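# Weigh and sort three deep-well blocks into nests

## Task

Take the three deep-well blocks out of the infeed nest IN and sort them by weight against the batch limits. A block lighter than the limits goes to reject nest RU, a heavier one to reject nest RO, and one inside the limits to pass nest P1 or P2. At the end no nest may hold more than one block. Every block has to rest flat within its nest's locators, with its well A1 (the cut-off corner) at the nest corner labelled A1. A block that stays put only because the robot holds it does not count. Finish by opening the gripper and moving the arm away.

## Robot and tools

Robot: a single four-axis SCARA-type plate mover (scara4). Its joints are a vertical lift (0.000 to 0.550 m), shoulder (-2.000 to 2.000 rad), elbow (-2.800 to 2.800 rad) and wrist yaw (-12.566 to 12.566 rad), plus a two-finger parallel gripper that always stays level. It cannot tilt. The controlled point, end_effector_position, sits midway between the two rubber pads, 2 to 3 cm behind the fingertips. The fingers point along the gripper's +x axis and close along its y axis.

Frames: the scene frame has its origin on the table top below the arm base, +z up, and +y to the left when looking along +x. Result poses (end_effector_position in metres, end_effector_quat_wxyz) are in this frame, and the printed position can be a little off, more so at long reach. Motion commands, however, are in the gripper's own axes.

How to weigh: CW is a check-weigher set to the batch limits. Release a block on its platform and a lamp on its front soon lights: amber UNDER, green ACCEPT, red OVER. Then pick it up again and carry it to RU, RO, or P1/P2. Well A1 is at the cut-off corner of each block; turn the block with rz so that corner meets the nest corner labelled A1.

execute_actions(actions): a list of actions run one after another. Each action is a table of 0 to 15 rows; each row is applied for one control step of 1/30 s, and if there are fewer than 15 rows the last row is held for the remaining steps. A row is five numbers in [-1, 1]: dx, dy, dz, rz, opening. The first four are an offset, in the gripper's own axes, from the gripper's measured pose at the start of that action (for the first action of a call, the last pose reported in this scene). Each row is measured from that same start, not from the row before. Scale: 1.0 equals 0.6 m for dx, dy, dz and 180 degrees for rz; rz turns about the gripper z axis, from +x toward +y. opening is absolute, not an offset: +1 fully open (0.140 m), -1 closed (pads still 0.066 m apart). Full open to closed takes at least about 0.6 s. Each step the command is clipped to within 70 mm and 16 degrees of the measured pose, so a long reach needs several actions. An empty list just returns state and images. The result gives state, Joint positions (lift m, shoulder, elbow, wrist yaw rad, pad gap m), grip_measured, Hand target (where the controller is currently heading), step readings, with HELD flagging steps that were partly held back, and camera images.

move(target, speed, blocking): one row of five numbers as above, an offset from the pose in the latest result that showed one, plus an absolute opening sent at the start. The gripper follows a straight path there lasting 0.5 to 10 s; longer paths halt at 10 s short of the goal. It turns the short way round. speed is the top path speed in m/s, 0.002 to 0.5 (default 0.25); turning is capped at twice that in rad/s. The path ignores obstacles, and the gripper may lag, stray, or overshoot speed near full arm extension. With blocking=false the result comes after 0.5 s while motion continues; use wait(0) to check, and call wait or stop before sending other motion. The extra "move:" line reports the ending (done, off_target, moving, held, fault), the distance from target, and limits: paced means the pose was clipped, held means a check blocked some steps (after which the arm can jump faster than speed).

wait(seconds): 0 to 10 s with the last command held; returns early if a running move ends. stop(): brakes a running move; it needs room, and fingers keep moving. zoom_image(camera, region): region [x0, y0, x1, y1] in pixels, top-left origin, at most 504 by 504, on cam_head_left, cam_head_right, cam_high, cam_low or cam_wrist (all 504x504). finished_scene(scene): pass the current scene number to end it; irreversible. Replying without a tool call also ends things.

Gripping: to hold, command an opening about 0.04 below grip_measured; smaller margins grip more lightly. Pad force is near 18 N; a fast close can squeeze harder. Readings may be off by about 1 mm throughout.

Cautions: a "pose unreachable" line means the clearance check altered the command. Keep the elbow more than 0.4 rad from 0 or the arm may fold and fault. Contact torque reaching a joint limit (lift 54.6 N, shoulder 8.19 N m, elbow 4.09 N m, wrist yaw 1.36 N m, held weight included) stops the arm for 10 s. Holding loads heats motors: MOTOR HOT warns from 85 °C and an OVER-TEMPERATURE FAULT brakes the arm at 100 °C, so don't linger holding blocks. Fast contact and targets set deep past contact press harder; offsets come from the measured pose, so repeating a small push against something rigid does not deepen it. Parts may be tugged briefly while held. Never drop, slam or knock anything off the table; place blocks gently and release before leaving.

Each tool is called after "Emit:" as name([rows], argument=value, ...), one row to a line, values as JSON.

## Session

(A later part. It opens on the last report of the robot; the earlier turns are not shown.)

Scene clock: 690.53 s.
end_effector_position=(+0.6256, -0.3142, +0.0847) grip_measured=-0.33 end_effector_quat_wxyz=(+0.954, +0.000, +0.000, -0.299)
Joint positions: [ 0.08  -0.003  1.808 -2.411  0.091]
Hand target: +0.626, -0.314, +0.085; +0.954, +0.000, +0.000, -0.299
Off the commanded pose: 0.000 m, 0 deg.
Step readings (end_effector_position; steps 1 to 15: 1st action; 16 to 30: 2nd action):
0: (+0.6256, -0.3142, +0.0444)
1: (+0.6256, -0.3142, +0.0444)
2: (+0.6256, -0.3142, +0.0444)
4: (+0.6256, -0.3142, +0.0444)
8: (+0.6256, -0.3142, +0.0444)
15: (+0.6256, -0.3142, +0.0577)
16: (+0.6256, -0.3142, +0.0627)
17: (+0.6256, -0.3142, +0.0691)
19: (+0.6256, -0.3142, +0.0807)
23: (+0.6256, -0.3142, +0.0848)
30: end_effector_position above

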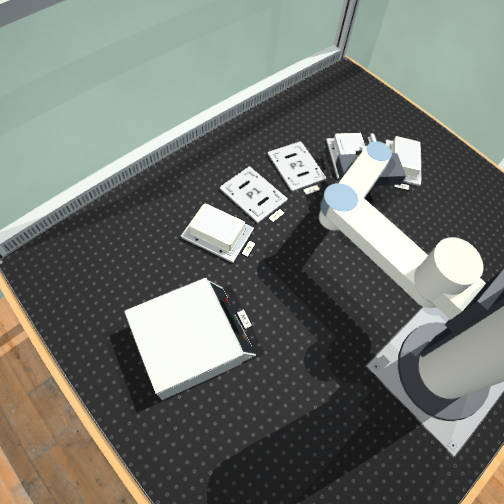

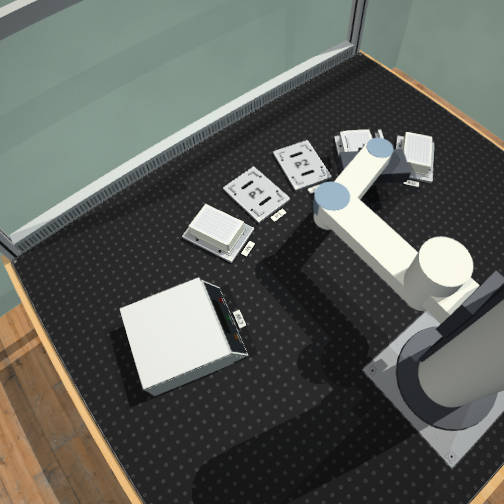

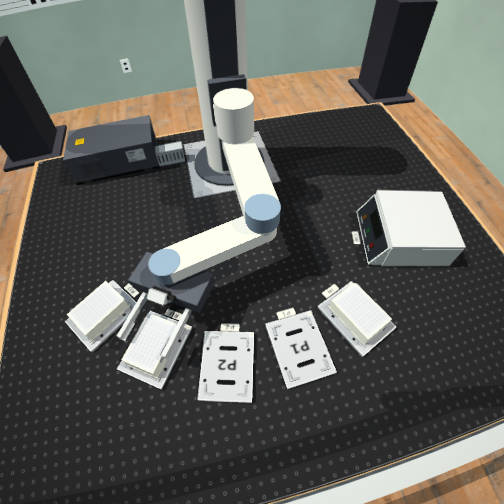

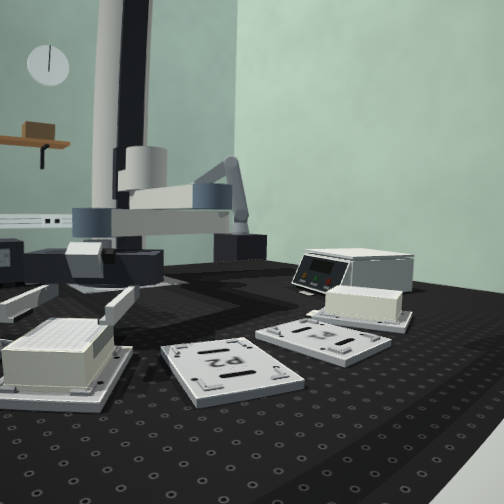

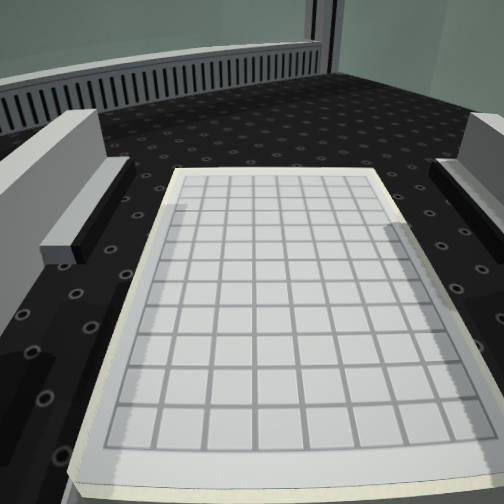

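Emit:
move(target=[-0.4167,0.7362,0,0.31,-0.33], speed=0.4)

Scene clock: 698.37 s.
end_effector_position=(+0.6723, +0.1916, +0.0847) grip_measured=-0.33 end_effector_quat_wxyz=(+0.983, +0.000, +0.000, +0.183)
Joint positions: [ 0.08   1.018  1.708 -2.358  0.091]
Hand target: +0.672, +0.191, +0.085; +0.983, +0.000, +0.000, +0.182
Off the commanded pose: 0.000 m, 0 deg.
move: done

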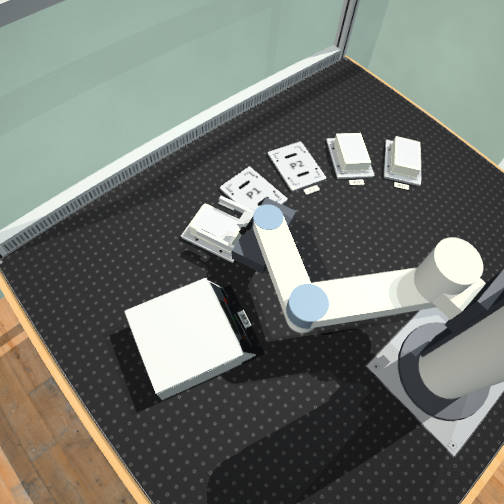

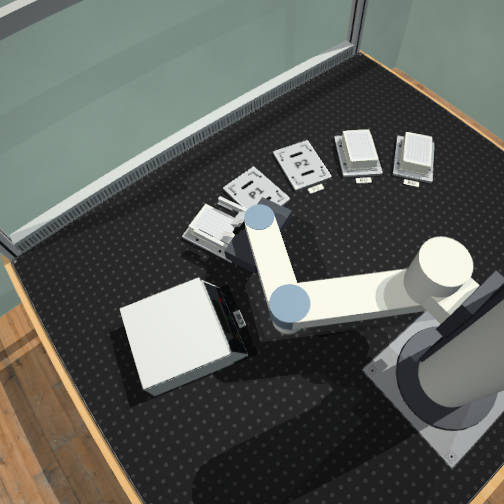

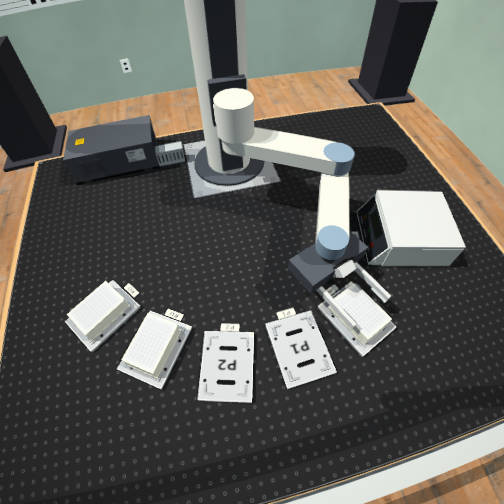

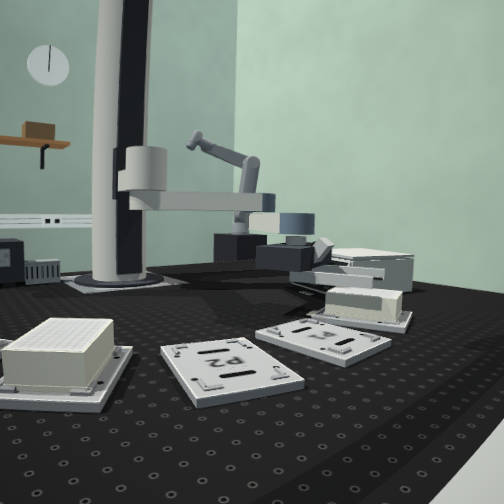

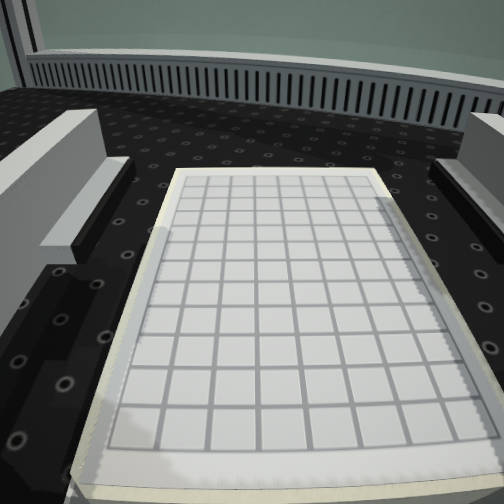

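Emit:
execute_actions([
  [[0,-0.001,-0.006,0,-0.33],[0,-0.001,-0.013,0,-0.33],[0,-0.001,-0.021,0,-0.33],[0,-0.001,-0.03,0,-0.33],[0,-0.001,-0.039,0,-0.33],[0,-0.001,-0.048,0,-0.33],[0,-0.001,-0.056,0,-0.33],[0,-0.001,-0.062,0,-0.33],[0,-0.001,-0.066,0,-0.36],[0,-0.001,-0.0675,0,-0.39],[0,-0.001,-0.0675,0,-0.42],[0,-0.001,-0.0675,0,-0.44]],
  [[0,0,0,0,-0.46],[0,0,0,0,-0.48],[0,0,0,0,-0.49],[0,0,0,0,-0.50],[0,0,0,0,-0.51],[0,0,0,0,-0.52],[0,0,0,0,-0.53],[0,0,0,0,-0.54],[0,0,0,0,-0.55],[0,0,0,0,-0.56],[0,0,0,0,-0.57]],
  [[0,0,0.003,0,-0.57],[0,0,0.006,0,-0.57],[0,0,0.01,0,-0.57],[0,0,0.014,0,-0.57],[0,0,0.018,0,-0.57],[0,0,0.022,0,-0.57],[0,0,0.025,0,-0.57]],
])

Scene clock: 715.80 s.
end_effector_position=(+0.6725, +0.1911, +0.0592) grip_measured=-0.52 end_effector_quat_wxyz=(+0.983, +0.000, +0.000, +0.183)
Joint positions: [ 0.054  1.016  1.708 -2.356  0.084]
Hand target: +0.672, +0.191, +0.059; +0.983, +0.000, +0.000, +0.183
Off the commanded pose: 0.000 m, 0 deg.
Step readings (end_effector_position; steps 1 to 15: 1st action; 16 to 30: 2nd action; 31 to 45: 3rd action):
0: (+0.6723, +0.1915, +0.0847)
1: (+0.6723, +0.1915, +0.0846)
2: (+0.6724, +0.1913, +0.0832)
4: (+0.6725, +0.1910, +0.0757)
8: (+0.6725, +0.1910, +0.0565)
15: (+0.6725, +0.1910, +0.0442)
16: (+0.6725, +0.1910, +0.0442)
17: (+0.6725, +0.1910, +0.0442)
19: (+0.6725, +0.1910, +0.0442)
23: (+0.6725, +0.1911, +0.0442)
30: (+0.6725, +0.1911, +0.0442)
31: (+0.6725, +0.1911, +0.0442)
32: (+0.6725, +0.1911, +0.0454)
34: (+0.6725, +0.1911, +0.0494)
38: (+0.6725, +0.1911, +0.0586)
45: end_effector_position above

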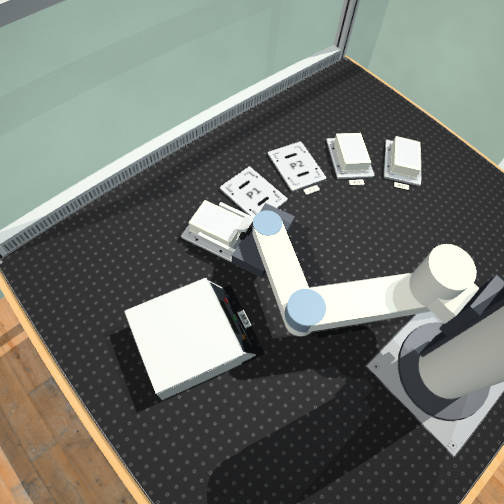

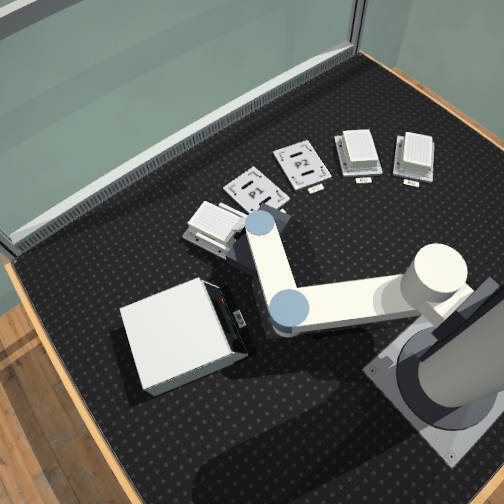

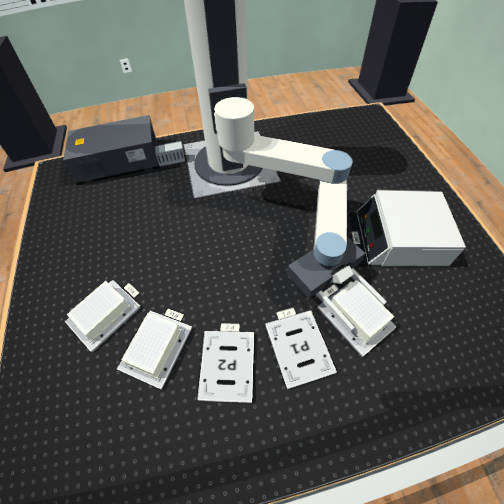

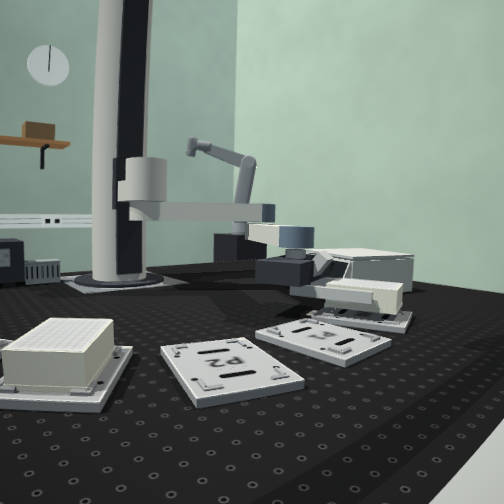

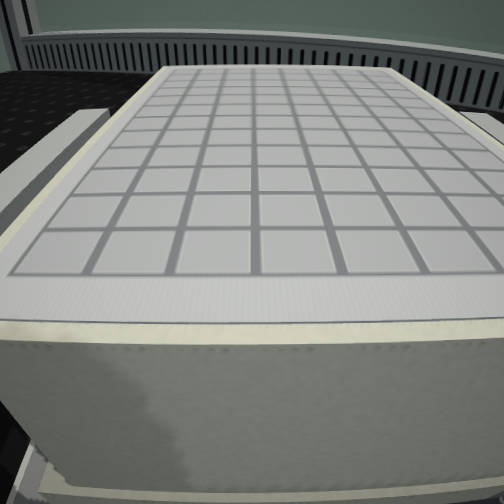

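Emit:
move(target=[-0.0415,-0.2795,-0.0087,-0.1047,-0.57], speed=0.2)

Emit:
zoom_image(camera="cam_low", region=[230,260,410,380])

Emit:
zoom_image(camera="cam_high", region=[240,280,370,400])

Scene clock: 724.73 s.
end_effector_position=(+0.7095, +0.0254, +0.0539) grip_measured=-0.52 end_effector_quat_wxyz=(+1.000, +0.000, +0.000, +0.019)
Joint positions: [ 0.049  0.695  1.721 -2.378  0.084]
Hand target: +0.709, +0.026, +0.054; +1.000, +0.000, +0.000, +0.019
Off the commanded pose: 0.000 m, 0 deg.
move: done

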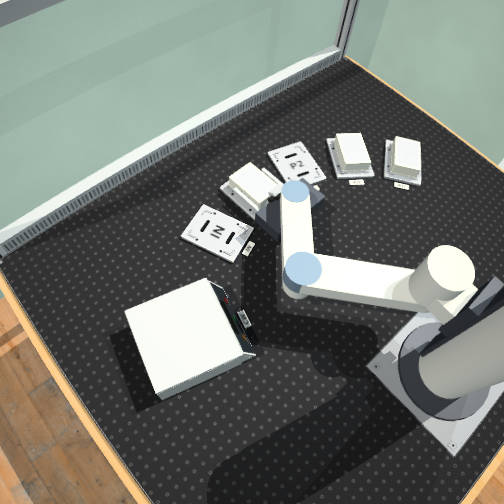

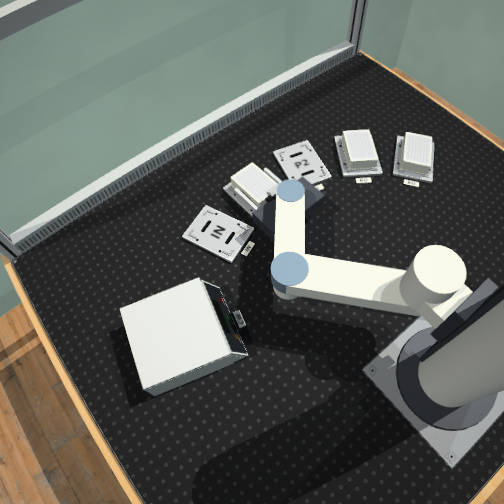

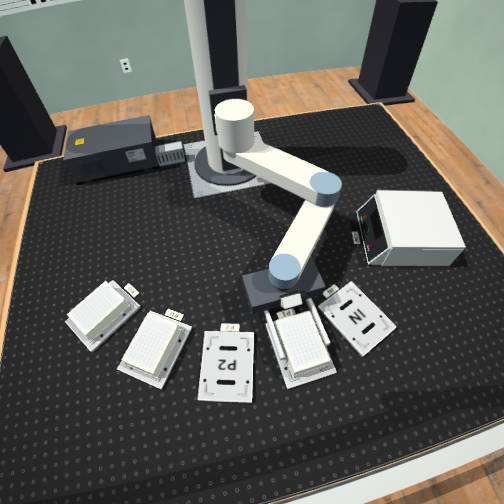

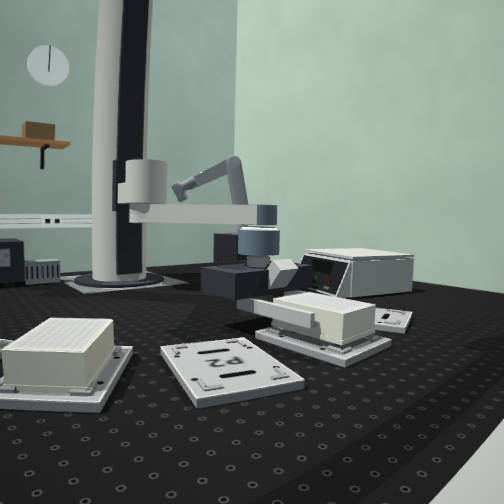

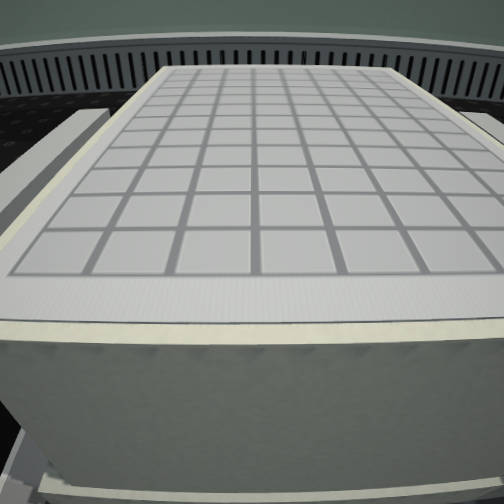

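Region (230, 260, 410, 380) of cam_low's 504x504 image, scaled by 2.800, with more detail than that image has.

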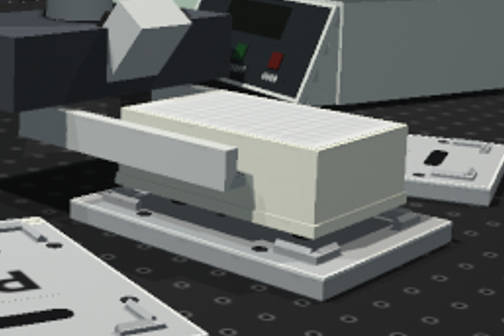

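Region (240, 280, 370, 400) of cam_high's 504x504 image, scaled by 3.877, with more detail than that image has; it fills the top 465 rows of this view, and the rest is white.

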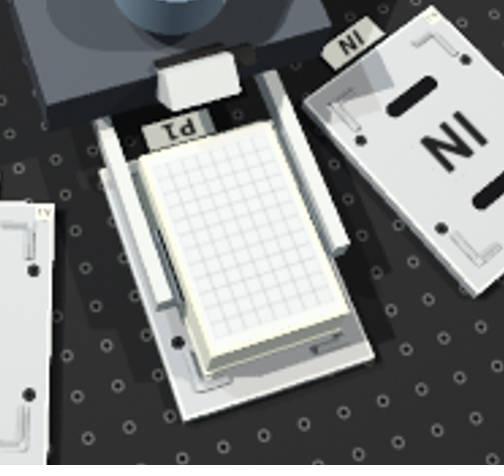

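Emit:
move(target=[0,0.0005,-0.016,0,-0.57], speed=0.012)

Emit:
zoom_image(camera="cam_low", region=[230,260,410,380])

Scene clock: 730.10 s.
end_effector_position=(+0.7097, +0.0258, +0.0446) grip_measured=-0.52 end_effector_quat_wxyz=(+1.000, +0.000, +0.000, +0.019)
Joint positions: [ 0.04   0.695  1.722 -2.379  0.084]
Hand target: +0.709, +0.026, +0.044; +1.000, +0.000, +0.000, +0.019
Off the commanded pose: 0.000 m, 0 deg.
move: done

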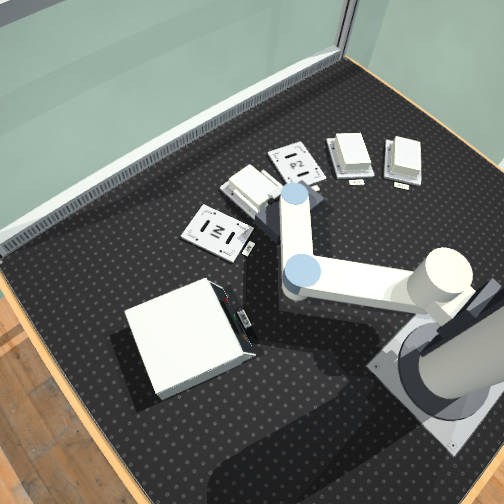

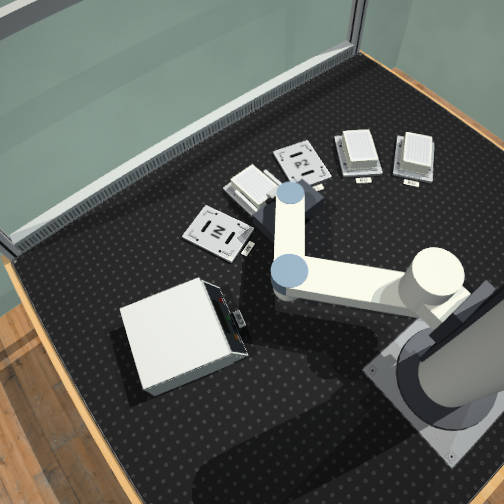

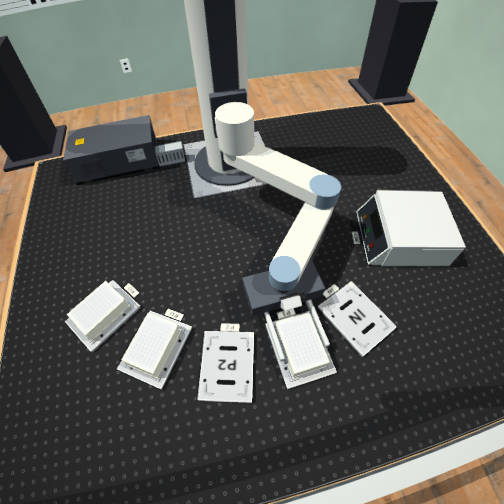

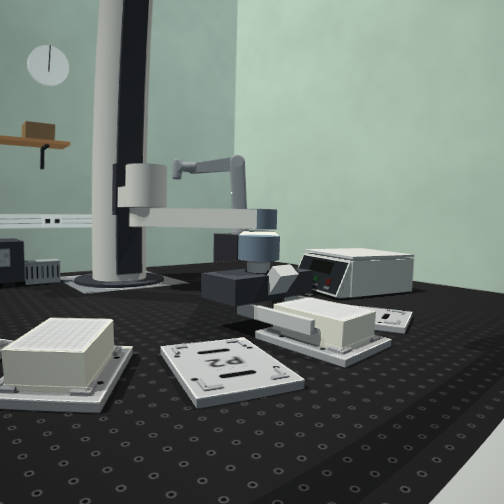

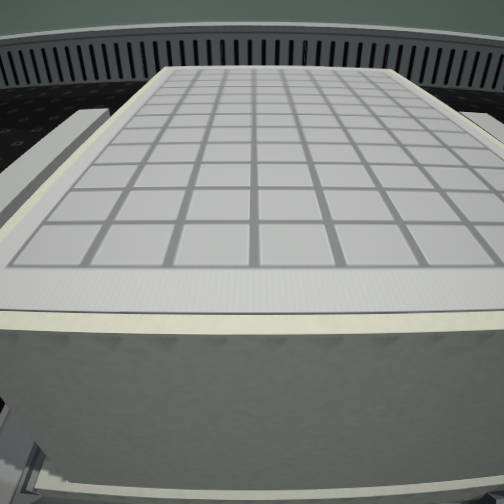

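Region (230, 260, 410, 380) of cam_low's 504x504 image, scaled by 2.800, with more detail than that image has.

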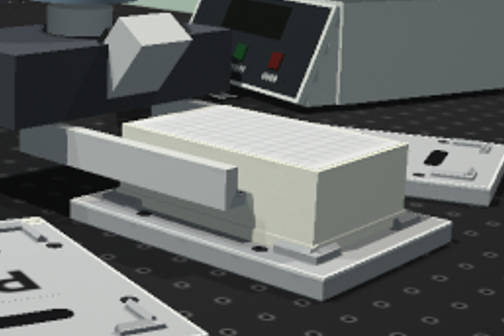

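Emit:
move(target=[0.0025,0,0.001,0,-0.57], speed=0.005)

Emit:
zoom_image(camera="cam_low", region=[230,260,410,380])

Emit:
zoom_image(camera="cam_wrist", region=[0,400,160,504])

Scene clock: 737.57 s.
end_effector_position=(+0.7108, +0.0258, +0.0451) grip_measured=-0.52 end_effector_quat_wxyz=(+1.000, +0.000, +0.000, +0.019)
Joint positions: [ 0.04   0.692  1.729 -2.382  0.084]
Hand target: +0.711, +0.026, +0.045; +1.000, +0.000, +0.000, +0.019
Off the commanded pose: 0.000 m, 0 deg.
move: done

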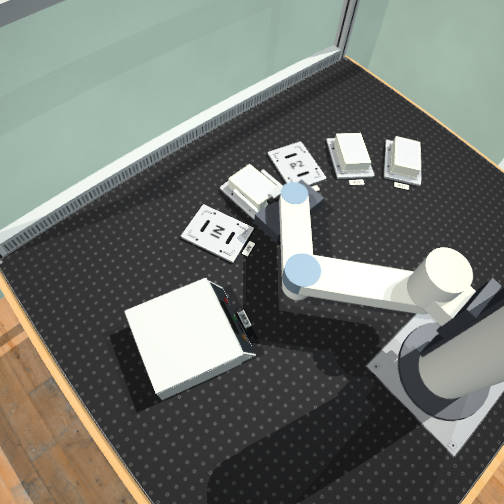

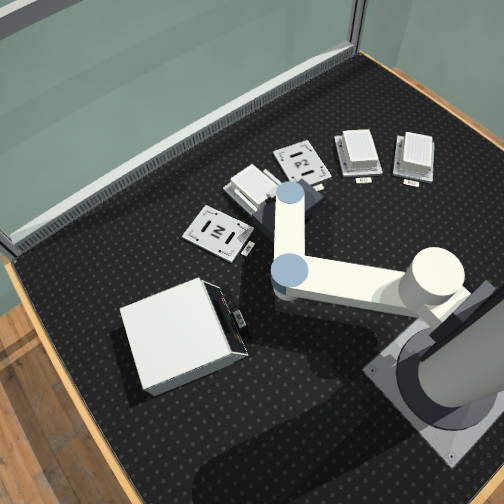

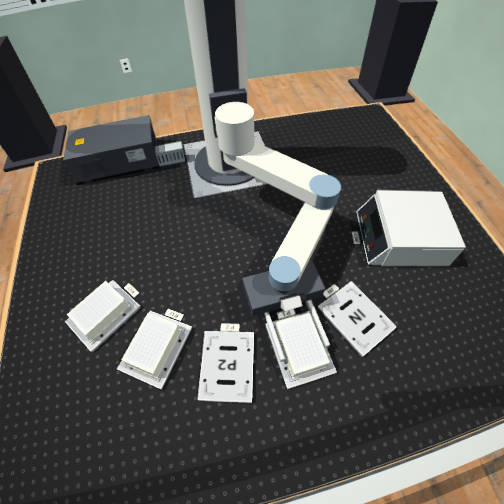

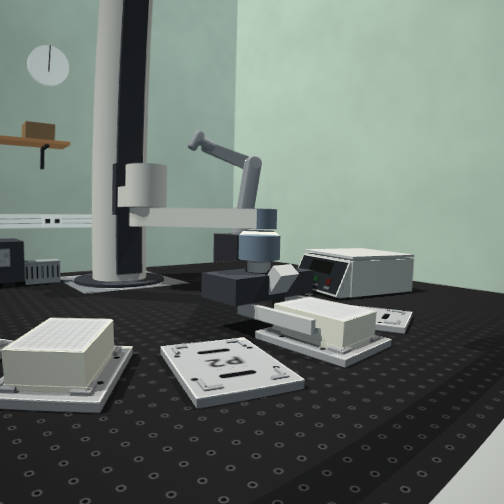

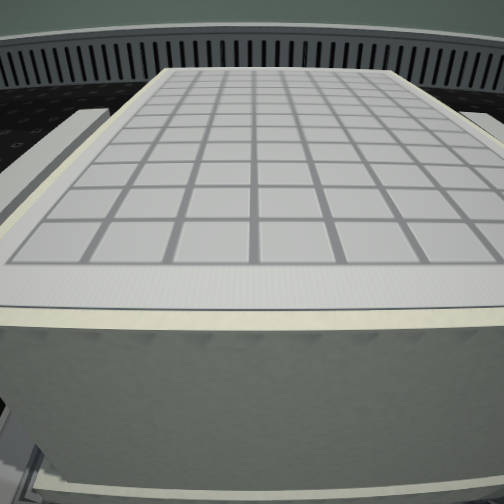

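Region (230, 260, 410, 380) of cam_low's 504x504 image, scaled by 2.800, with more detail than that image has.

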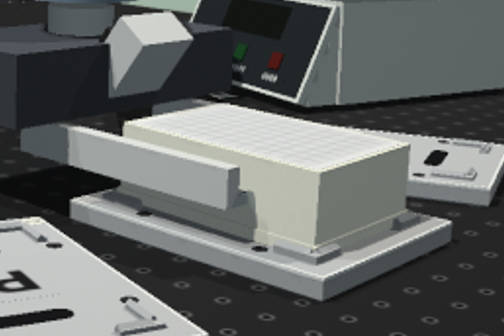

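Region (0, 400, 160, 504) of cam_wrist's 504x504 image, scaled by 3.150, with more detail than that image has; it fills the top 328 rows of this view, and the rest is white.

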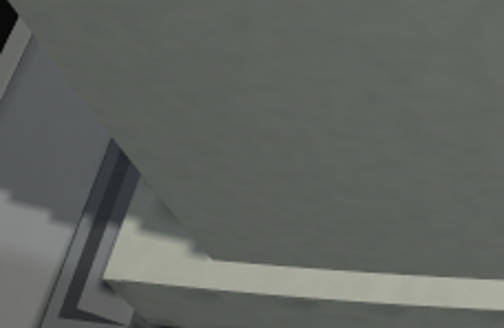

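Emit:
execute_actions([
  [[0,0,0,0,-0.55],[0,0,0,0,-0.54],[0,0,0,0,-0.53],[0,0,0,0,-0.52],[0,0,0,0,-0.51],[0,0,0,0,-0.50],[0,0,0,0,-0.49],[0,0,0,0,-0.47],[0,0,0,0,-0.45],[0,0,0,0,-0.42],[0,0,0,0,-0.40]],
])

Emit:
zoom_image(camera="cam_low", region=[230,260,410,380])

Scene clock: 744.20 s.
end_effector_position=(+0.7108, +0.0259, +0.0451) grip_measured=-0.40 end_effector_quat_wxyz=(+1.000, +0.000, +0.000, +0.020)
Joint positions: [ 0.04   0.692  1.729 -2.382  0.088]
Hand target: +0.711, +0.026, +0.045; +1.000, +0.000, +0.000, +0.019
Off the commanded pose: 0.000 m, 0 deg.
Step readings (end_effector_position):
0: (+0.7108, +0.0258, +0.0451)
1: (+0.7108, +0.0258, +0.0451)
2: (+0.7106, +0.0257, +0.0451)
4: (+0.7107, +0.0257, +0.0451)
8: (+0.7108, +0.0259, +0.0451)
15: end_effector_position above

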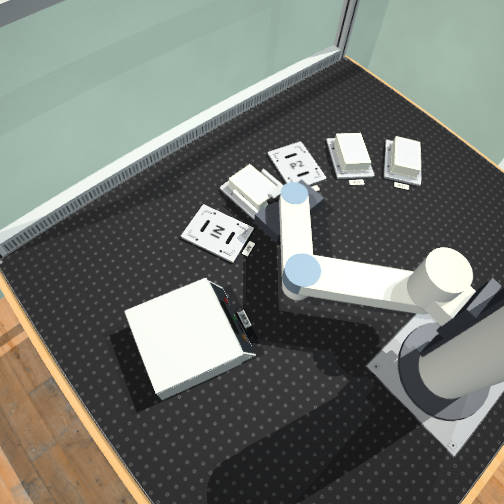

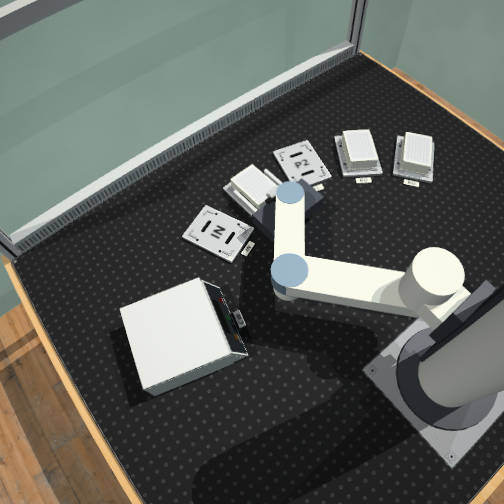

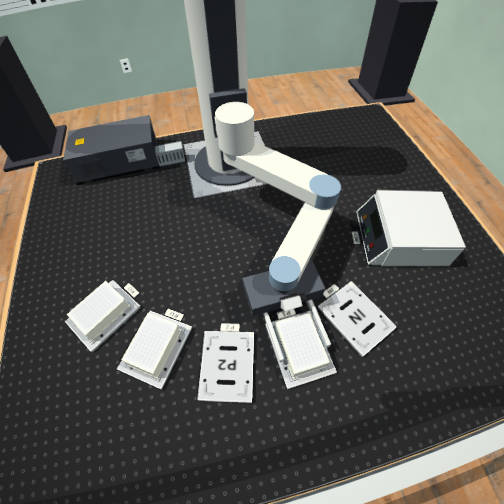

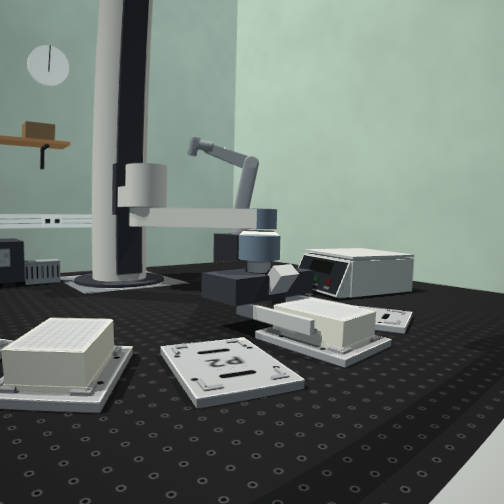

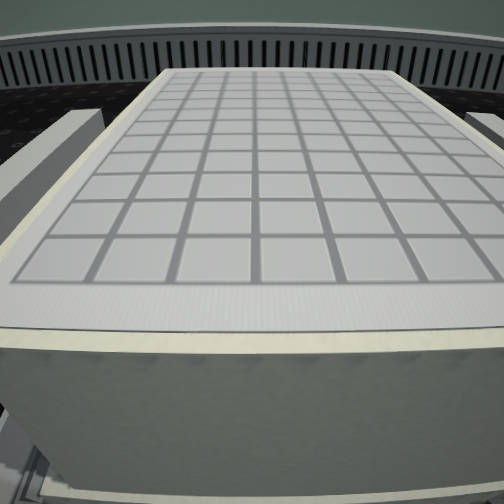

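Region (230, 260, 410, 380) of cam_low's 504x504 image, scaled by 2.800, with more detail than that image has.

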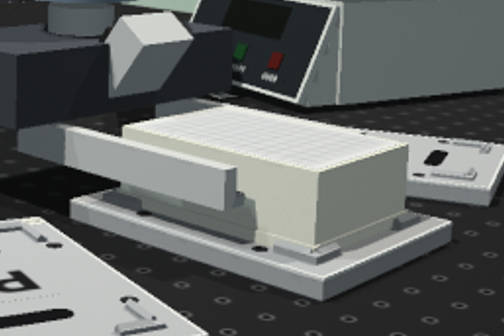

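It dropped flat. Now lift and retreat.

Emit:
execute_actions([
  [[0,0,0.01,0,-0.3],[0,0,0.02,0,-0.3],[0,0,0.03,0,-0.3],[0,0,0.04,0,-0.3],[0,0,0.05,0,-0.3],[0,0,0.06,0,-0.3],[0,0,0.07,0,-0.3],[-0.01,0,0.08,0,-0.3],[-0.03,0,0.09,0,-0.3],[-0.05,0,0.1,0,-0.3],[-0.07,0,0.11,0,-0.3],[-0.09,0,0.12,0,-0.3],[-0.11,0,0.13,0,-0.3],[-0.13,0,0.14,0,-0.3],[-0.15,0,0.15,0,-0.3]],
  [[-0.11,0,0.03,0,-0.3]],
])

Emit:
zoom_image(camera="cam_wrist", region=[60,150,460,480])

Emit:
zoom_image(camera="cam_head_left", region=[200,110,440,240])

Scene clock: 754.63 s.
end_effector_position=(+0.6031, +0.0207, +0.1360) grip_measured=-0.30 end_effector_quat_wxyz=(+1.000, +0.000, +0.000, +0.017)
Joint positions: [ 0.131  0.926  1.168 -2.06   0.092]
Hand target: +0.603, +0.021, +0.136; +1.000, +0.000, +0.000, +0.017
Off the commanded pose: 0.000 m, 0 deg.
Step readings (end_effector_position; steps 1 to 15: 1st action; 16 to 30: 2nd action):
0: (+0.7108, +0.0259, +0.0451)
1: (+0.7108, +0.0259, +0.0452)
2: (+0.7108, +0.0259, +0.0467)
4: (+0.7108, +0.0259, +0.0551)
8: (+0.7108, +0.0259, +0.0789)
15: (+0.6690, +0.0229, +0.1179)
16: (+0.6580, +0.0222, +0.1237)
17: (+0.6461, +0.0213, +0.1287)
19: (+0.6251, +0.0202, +0.1347)
23: (+0.6033, +0.0204, +0.1360)
30: end_effector_position above

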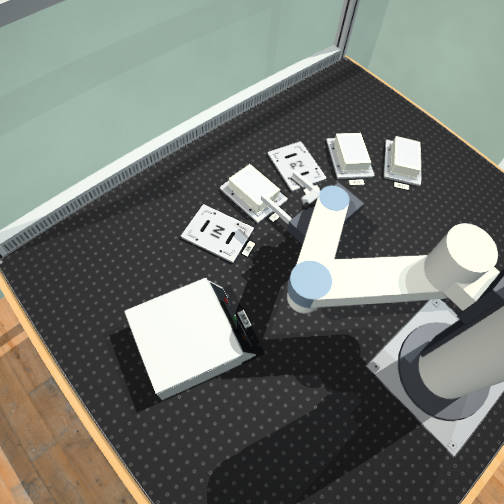

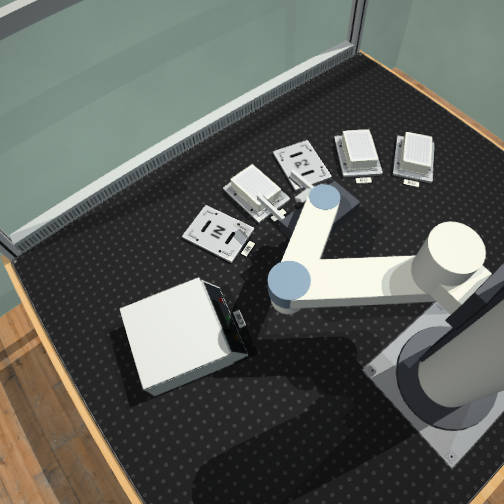

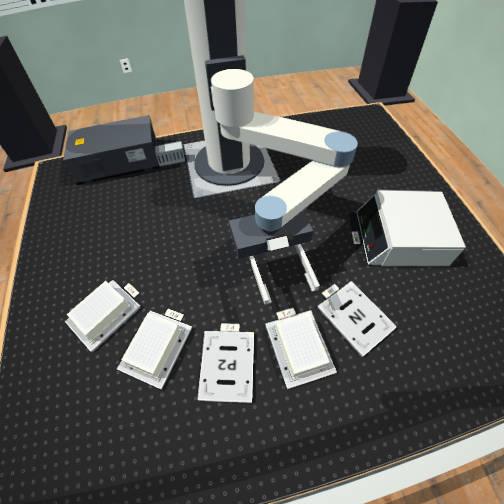

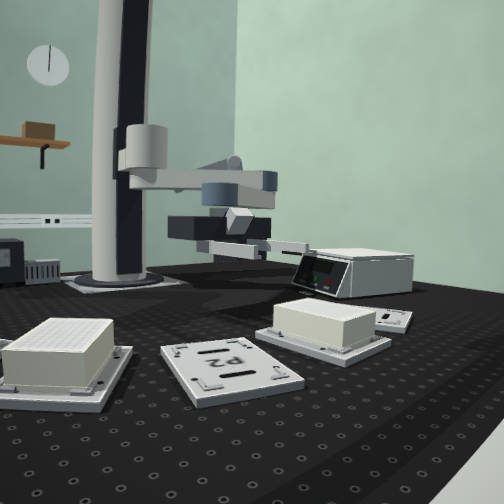

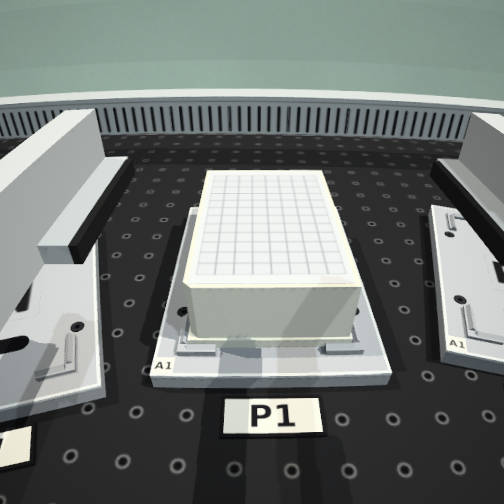

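Region (60, 150, 460, 480) of cam_wrist's 504x504 image, scaled by 1.260, with more detail than that image has; it fills the top 416 rows of this view, and the rest is white.

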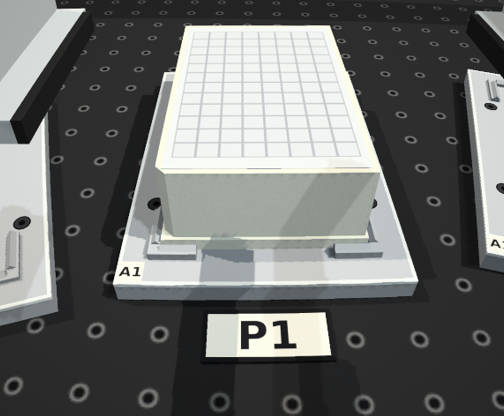

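Region (200, 110, 440, 240) of cam_head_left's 504x504 image, scaled by 2.100, with more detail than that image has; it fills the top 273 rows of this view, and the rest is white.

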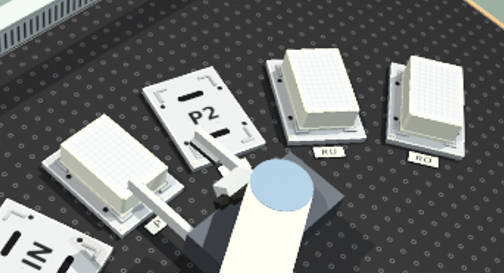

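Emit:
finished_scene(scene=1)

The scene is finished: the task was done.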